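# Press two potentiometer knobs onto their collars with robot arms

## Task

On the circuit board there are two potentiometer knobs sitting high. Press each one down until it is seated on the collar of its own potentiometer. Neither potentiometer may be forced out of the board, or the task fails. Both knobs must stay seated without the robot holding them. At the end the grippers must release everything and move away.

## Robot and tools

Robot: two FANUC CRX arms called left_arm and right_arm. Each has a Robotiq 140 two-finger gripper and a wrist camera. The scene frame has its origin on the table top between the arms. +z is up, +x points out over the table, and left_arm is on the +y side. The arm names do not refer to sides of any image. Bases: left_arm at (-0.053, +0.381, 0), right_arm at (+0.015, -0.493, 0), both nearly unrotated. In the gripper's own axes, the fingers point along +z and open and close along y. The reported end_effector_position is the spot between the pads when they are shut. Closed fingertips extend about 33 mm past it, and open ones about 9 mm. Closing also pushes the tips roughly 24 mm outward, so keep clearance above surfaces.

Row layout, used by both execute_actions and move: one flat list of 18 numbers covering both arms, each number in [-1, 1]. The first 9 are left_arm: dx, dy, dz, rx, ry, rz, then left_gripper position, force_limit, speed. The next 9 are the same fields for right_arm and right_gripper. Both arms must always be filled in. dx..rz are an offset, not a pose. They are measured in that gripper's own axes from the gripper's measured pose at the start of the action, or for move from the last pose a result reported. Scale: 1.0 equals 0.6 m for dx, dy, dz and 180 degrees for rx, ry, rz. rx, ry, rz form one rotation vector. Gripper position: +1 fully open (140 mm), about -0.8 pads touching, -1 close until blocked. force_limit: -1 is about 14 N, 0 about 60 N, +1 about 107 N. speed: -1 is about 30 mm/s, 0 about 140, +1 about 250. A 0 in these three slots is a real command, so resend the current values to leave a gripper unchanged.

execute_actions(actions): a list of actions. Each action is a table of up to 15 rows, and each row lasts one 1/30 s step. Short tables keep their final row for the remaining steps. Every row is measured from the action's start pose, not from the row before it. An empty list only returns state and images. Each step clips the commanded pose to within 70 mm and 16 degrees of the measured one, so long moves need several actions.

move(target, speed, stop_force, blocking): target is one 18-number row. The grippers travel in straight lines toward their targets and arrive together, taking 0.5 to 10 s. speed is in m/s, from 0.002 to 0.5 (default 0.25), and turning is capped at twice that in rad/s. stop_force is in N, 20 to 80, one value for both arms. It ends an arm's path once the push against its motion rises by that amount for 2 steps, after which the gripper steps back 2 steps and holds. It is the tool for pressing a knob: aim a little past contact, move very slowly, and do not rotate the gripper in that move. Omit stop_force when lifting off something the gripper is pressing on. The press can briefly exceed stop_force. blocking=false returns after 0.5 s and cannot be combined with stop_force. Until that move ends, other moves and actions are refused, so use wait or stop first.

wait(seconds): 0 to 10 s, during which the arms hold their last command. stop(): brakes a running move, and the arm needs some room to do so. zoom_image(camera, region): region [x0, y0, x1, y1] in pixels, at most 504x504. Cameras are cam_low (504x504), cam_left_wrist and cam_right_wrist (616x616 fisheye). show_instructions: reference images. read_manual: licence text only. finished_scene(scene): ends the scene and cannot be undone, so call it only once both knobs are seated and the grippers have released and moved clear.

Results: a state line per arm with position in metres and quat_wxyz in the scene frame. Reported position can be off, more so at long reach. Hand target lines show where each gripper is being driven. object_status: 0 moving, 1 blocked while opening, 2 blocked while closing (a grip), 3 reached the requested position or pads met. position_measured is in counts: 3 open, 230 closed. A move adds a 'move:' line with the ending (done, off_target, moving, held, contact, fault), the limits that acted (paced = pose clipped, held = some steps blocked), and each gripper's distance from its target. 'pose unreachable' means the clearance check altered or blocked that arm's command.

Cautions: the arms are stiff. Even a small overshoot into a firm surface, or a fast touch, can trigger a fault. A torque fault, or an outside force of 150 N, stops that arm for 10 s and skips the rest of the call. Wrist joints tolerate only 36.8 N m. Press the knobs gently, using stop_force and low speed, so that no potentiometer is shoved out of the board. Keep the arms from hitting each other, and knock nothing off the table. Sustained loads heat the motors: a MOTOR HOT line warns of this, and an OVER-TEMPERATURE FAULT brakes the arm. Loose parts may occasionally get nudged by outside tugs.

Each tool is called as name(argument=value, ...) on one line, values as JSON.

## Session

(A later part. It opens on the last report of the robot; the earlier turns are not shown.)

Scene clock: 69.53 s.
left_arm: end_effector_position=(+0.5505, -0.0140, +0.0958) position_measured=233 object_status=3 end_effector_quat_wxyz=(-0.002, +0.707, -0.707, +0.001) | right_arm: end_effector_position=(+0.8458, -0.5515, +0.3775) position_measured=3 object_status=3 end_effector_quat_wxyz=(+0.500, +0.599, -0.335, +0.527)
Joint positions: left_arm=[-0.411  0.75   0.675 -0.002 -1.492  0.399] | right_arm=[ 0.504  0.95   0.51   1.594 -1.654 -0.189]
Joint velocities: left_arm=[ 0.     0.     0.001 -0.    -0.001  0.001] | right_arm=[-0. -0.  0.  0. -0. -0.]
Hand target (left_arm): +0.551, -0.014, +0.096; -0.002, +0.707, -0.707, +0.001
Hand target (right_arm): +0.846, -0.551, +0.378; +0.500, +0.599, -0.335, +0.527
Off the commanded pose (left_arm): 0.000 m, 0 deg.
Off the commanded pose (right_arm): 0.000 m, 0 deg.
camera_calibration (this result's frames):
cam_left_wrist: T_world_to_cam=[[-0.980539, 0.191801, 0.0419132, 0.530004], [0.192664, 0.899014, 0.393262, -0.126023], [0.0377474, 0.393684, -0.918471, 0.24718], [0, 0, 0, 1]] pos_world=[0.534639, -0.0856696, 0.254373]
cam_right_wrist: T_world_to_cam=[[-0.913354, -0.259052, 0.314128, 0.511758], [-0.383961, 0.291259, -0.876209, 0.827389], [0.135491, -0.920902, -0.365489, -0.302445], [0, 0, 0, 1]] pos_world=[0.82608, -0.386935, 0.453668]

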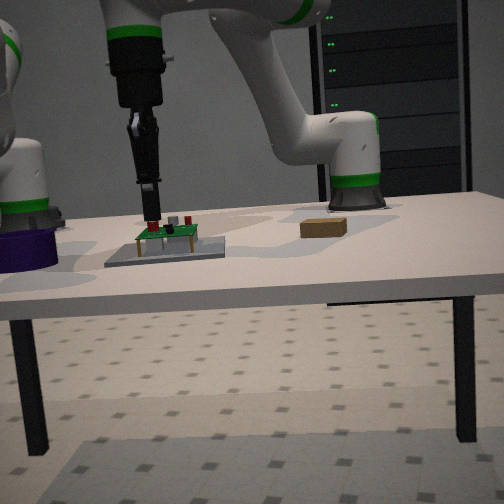

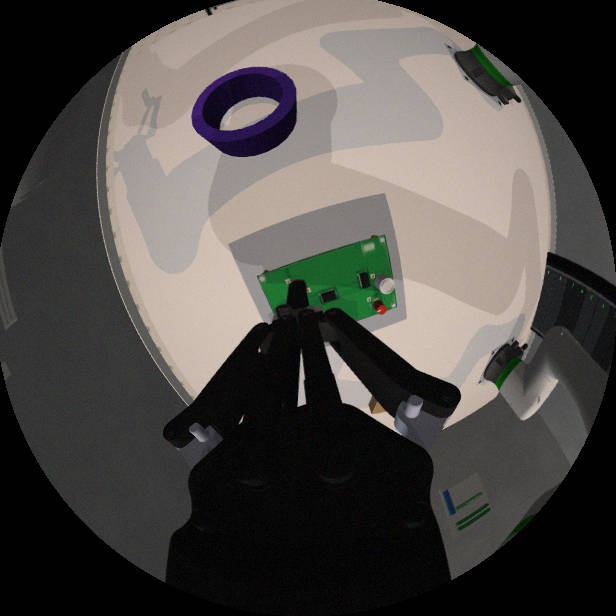

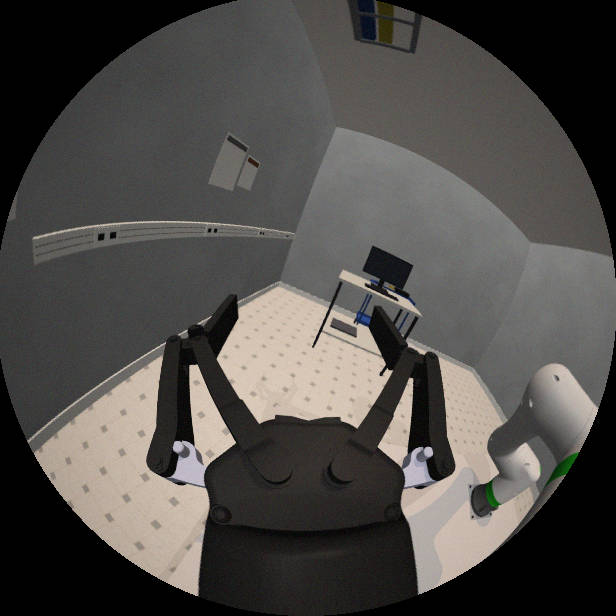

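move(target=[0,0,0.0166,0,0,0,-1,0,0,0,0,0,0,0,0,1,0,0], speed=0.008)

execute_actions(actions=[[[0,0,-0.015,0,0,0,-1,0,0,0,0,0,0,0,0,1,0,0]]])

zoom_image(camera="cam_low", region=[135,200,175,240])

Scene clock: 75.73 s.
left_arm: end_effector_position=(+0.5505, -0.0140, +0.0859) position_measured=233 object_status=3 end_effector_quat_wxyz=(-0.002, +0.707, -0.707, +0.001) | right_arm: end_effector_position=(+0.8458, -0.5515, +0.3775) position_measured=3 object_status=3 end_effector_quat_wxyz=(+0.500, +0.599, -0.335, +0.527)
Joint positions: left_arm=[-0.411  0.753  0.656 -0.002 -1.471  0.399] | right_arm=[ 0.504  0.95   0.51   1.594 -1.654 -0.189]
Joint velocities: left_arm=[-0.001  0.001 -0.001 -0.     0.003 -0.001] | right_arm=[-0.    -0.    -0.     0.     0.001  0.   ]
Hand target (left_arm): +0.551, -0.014, +0.086; -0.002, +0.707, -0.707, +0.001
Hand target (right_arm): +0.846, -0.551, +0.378; +0.500, +0.599, -0.335, +0.527
Off the commanded pose (left_arm): 0.000 m, 0 deg.
Off the commanded pose (right_arm): 0.000 m, 0 deg.
move: done
camera_calibration (this result's frames):
cam_left_wrist: T_world_to_cam=[[-0.98053, 0.19184, 0.0419217, 0.530417], [0.192704, 0.899006, 0.39326, -0.122156], [0.0377553, 0.393682, -0.918471, 0.23809], [0, 0, 0, 1]] pos_world=[0.534641, -0.0856683, 0.244481]
cam_right_wrist: T_world_to_cam=[[-0.913354, -0.259052, 0.314127, 0.511758], [-0.383961, 0.291259, -0.876209, 0.827389], [0.135491, -0.920902, -0.365488, -0.302445], [0, 0, 0, 1]] pos_world=[0.82608, -0.386935, 0.453669]

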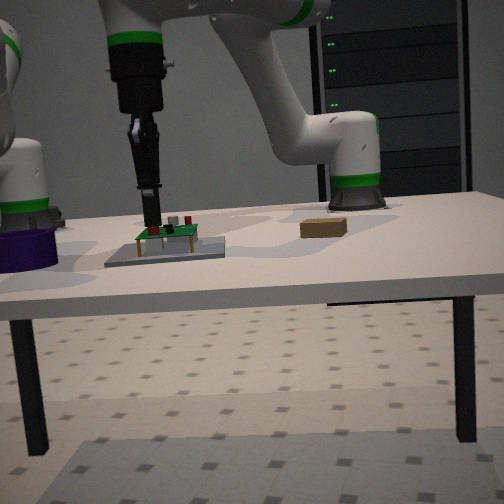

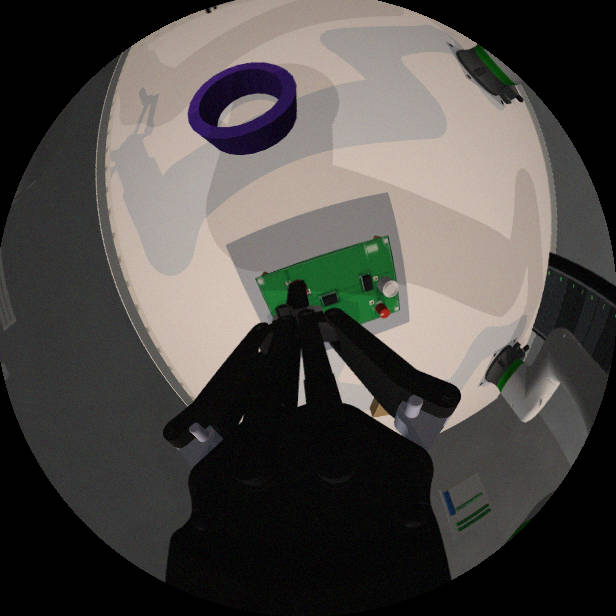

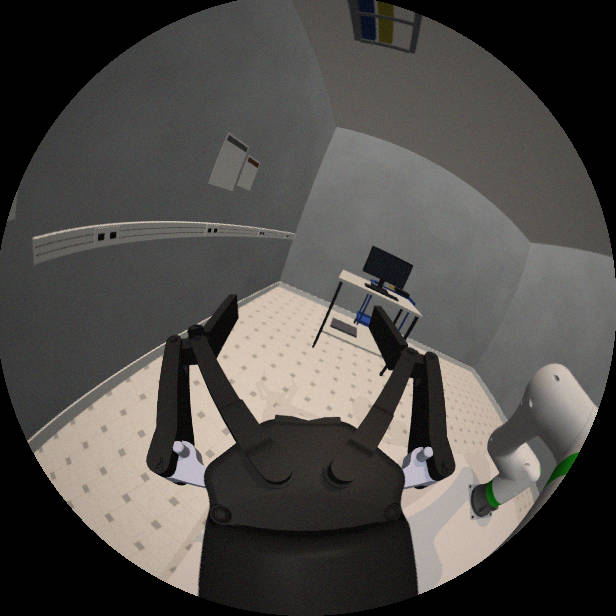

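Scene clock: 76.23 s.
left_arm: end_effector_position=(+0.5505, -0.0140, +0.0949) position_measured=233 object_status=3 end_effector_quat_wxyz=(-0.002, +0.707, -0.707, +0.001) | right_arm: end_effector_position=(+0.8458, -0.5515, +0.3775) position_measured=3 object_status=3 end_effector_quat_wxyz=(+0.500, +0.599, -0.335, +0.527)
Joint positions: left_arm=[-0.411  0.75   0.673 -0.002 -1.49   0.399] | right_arm=[ 0.504  0.95   0.51   1.594 -1.654 -0.189]
Joint velocities: left_arm=[ 0.001 -0.     0.001 -0.    -0.001  0.   ] | right_arm=[-0.001  0.     0.001 -0.    -0.     0.   ]
Hand target (left_arm): +0.551, -0.014, +0.095; -0.002, +0.707, -0.707, +0.001
Hand target (right_arm): +0.846, -0.551, +0.378; +0.500, +0.599, -0.335, +0.527
Off the commanded pose (left_arm): 0.000 m, 0 deg.
Off the commanded pose (right_arm): 0.000 m, 0 deg.
camera_calibration (this result's frames):
cam_left_wrist: T_world_to_cam=[[-0.980538, 0.1918, 0.0419219, 0.530039], [0.192667, 0.899012, 0.393264, -0.125665], [0.0377398, 0.393687, -0.91847, 0.246334], [0, 0, 0, 1]] pos_world=[0.534639, -0.0856661, 0.253449]
cam_right_wrist: T_world_to_cam=[[-0.913354, -0.259052, 0.314127, 0.511758], [-0.383961, 0.291259, -0.876209, 0.827389], [0.135491, -0.920902, -0.365488, -0.302445], [0, 0, 0, 1]] pos_world=[0.82608, -0.386935, 0.453669]

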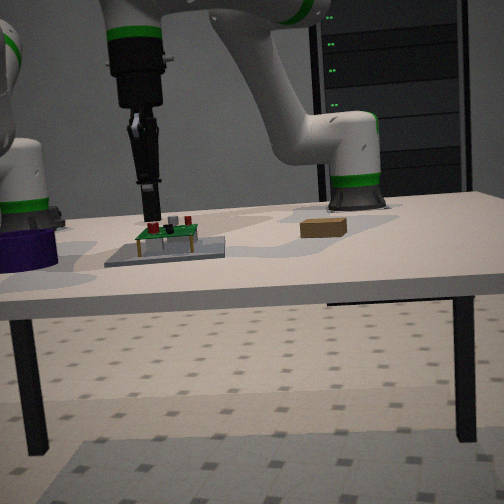

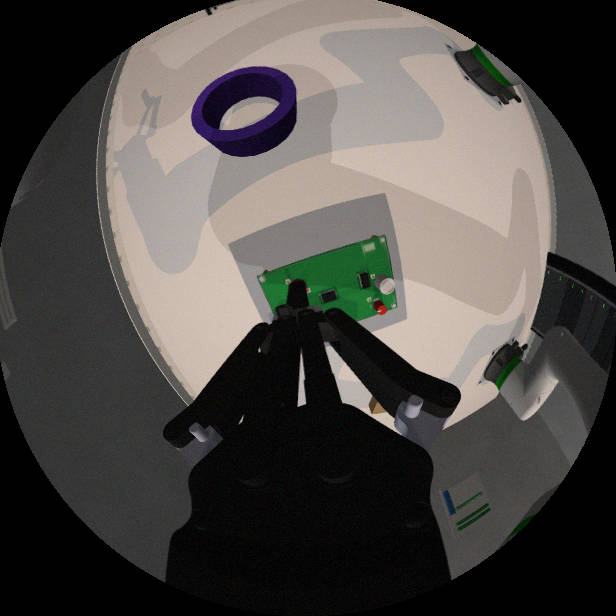

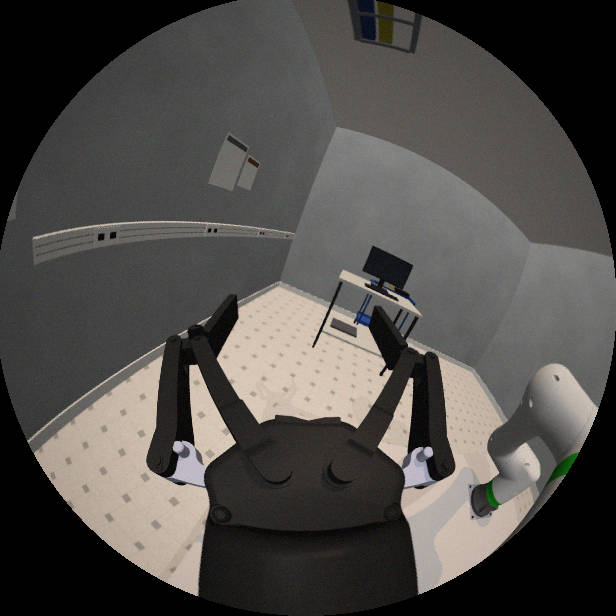

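Region (135, 200, 175, 240) of cam_low's 504x504 image, scaled by 12.600, with more detail than that image has.

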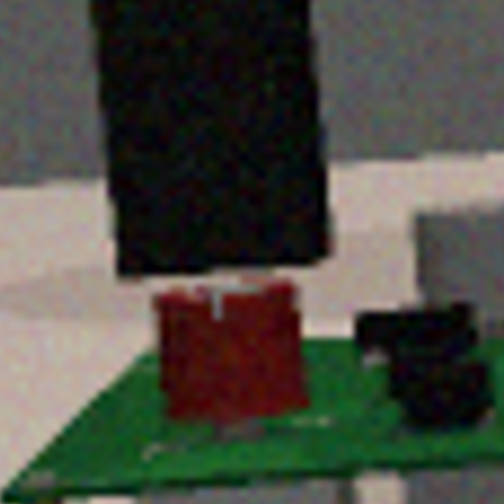

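move(target=[-0.2,0.1,-0.2,0,0,0,-1,0,0,0,0,0,0,0,0,1,0,0])

finished_scene(scene=2)

Scene clock: 80.77 s.
left_arm: end_effector_position=(+0.4901, +0.1061, +0.2144) position_measured=233 object_status=3 end_effector_quat_wxyz=(-0.001, +0.707, -0.707, +0.001) | right_arm: end_effector_position=(+0.8458, -0.5515, +0.3775) position_measured=3 object_status=3 end_effector_quat_wxyz=(+0.500, +0.599, -0.335, +0.527)
Joint positions: left_arm=[-0.266  0.411  0.434 -0.001 -1.591  0.253] | right_arm=[ 0.504  0.95   0.51   1.594 -1.654 -0.189]
Joint velocities: left_arm=[ 0.002 -0.002 -0.001  0.001  0.002 -0.001] | right_arm=[-0.    -0.    -0.001  0.    -0.    -0.   ]
Hand target (left_arm): +0.490, +0.106, +0.214; -0.001, +0.707, -0.707, +0.001
Hand target (right_arm): +0.846, -0.551, +0.378; +0.500, +0.599, -0.335, +0.527
Off the commanded pose (left_arm): 0.000 m, 0 deg.
Off the commanded pose (right_arm): 0.000 m, 0 deg.
move: done
camera_calibration (this result's frames):
cam_left_wrist: T_world_to_cam=[[-0.980568, 0.191547, 0.0423792, 0.442642], [0.192622, 0.899105, 0.393075, -0.268914], [0.0371891, 0.3936, -0.918529, 0.311405], [0, 0, 0, 1]] pos_world=[0.474259, 0.0344263, 0.372979]
cam_right_wrist: T_world_to_cam=[[-0.913354, -0.259052, 0.314127, 0.511758], [-0.383961, 0.291259, -0.876209, 0.827389], [0.135491, -0.920902, -0.365488, -0.302445], [0, 0, 0, 1]] pos_world=[0.82608, -0.386935, 0.453669]

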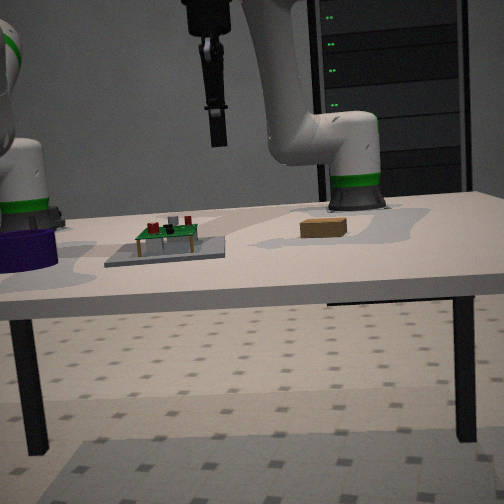

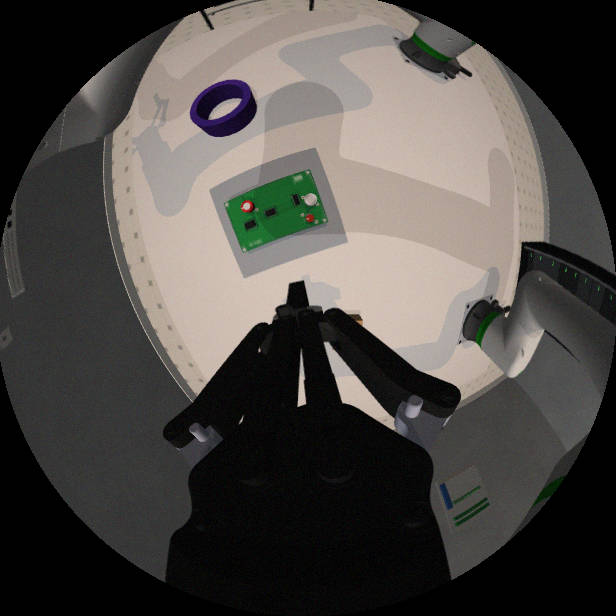

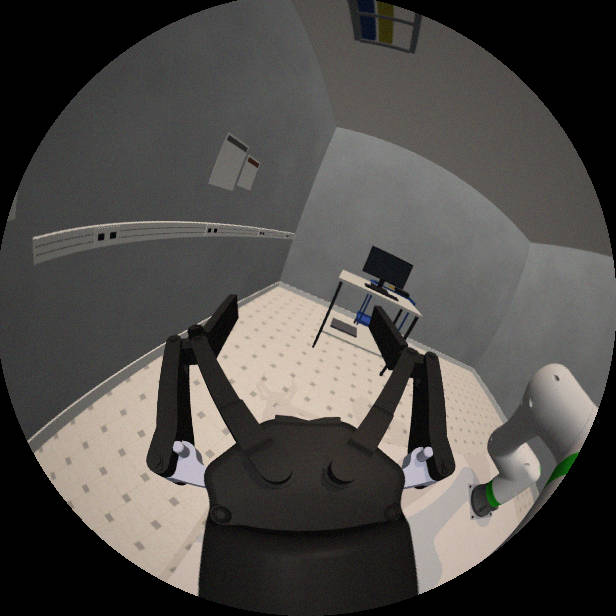

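The scene is finished: the task was done.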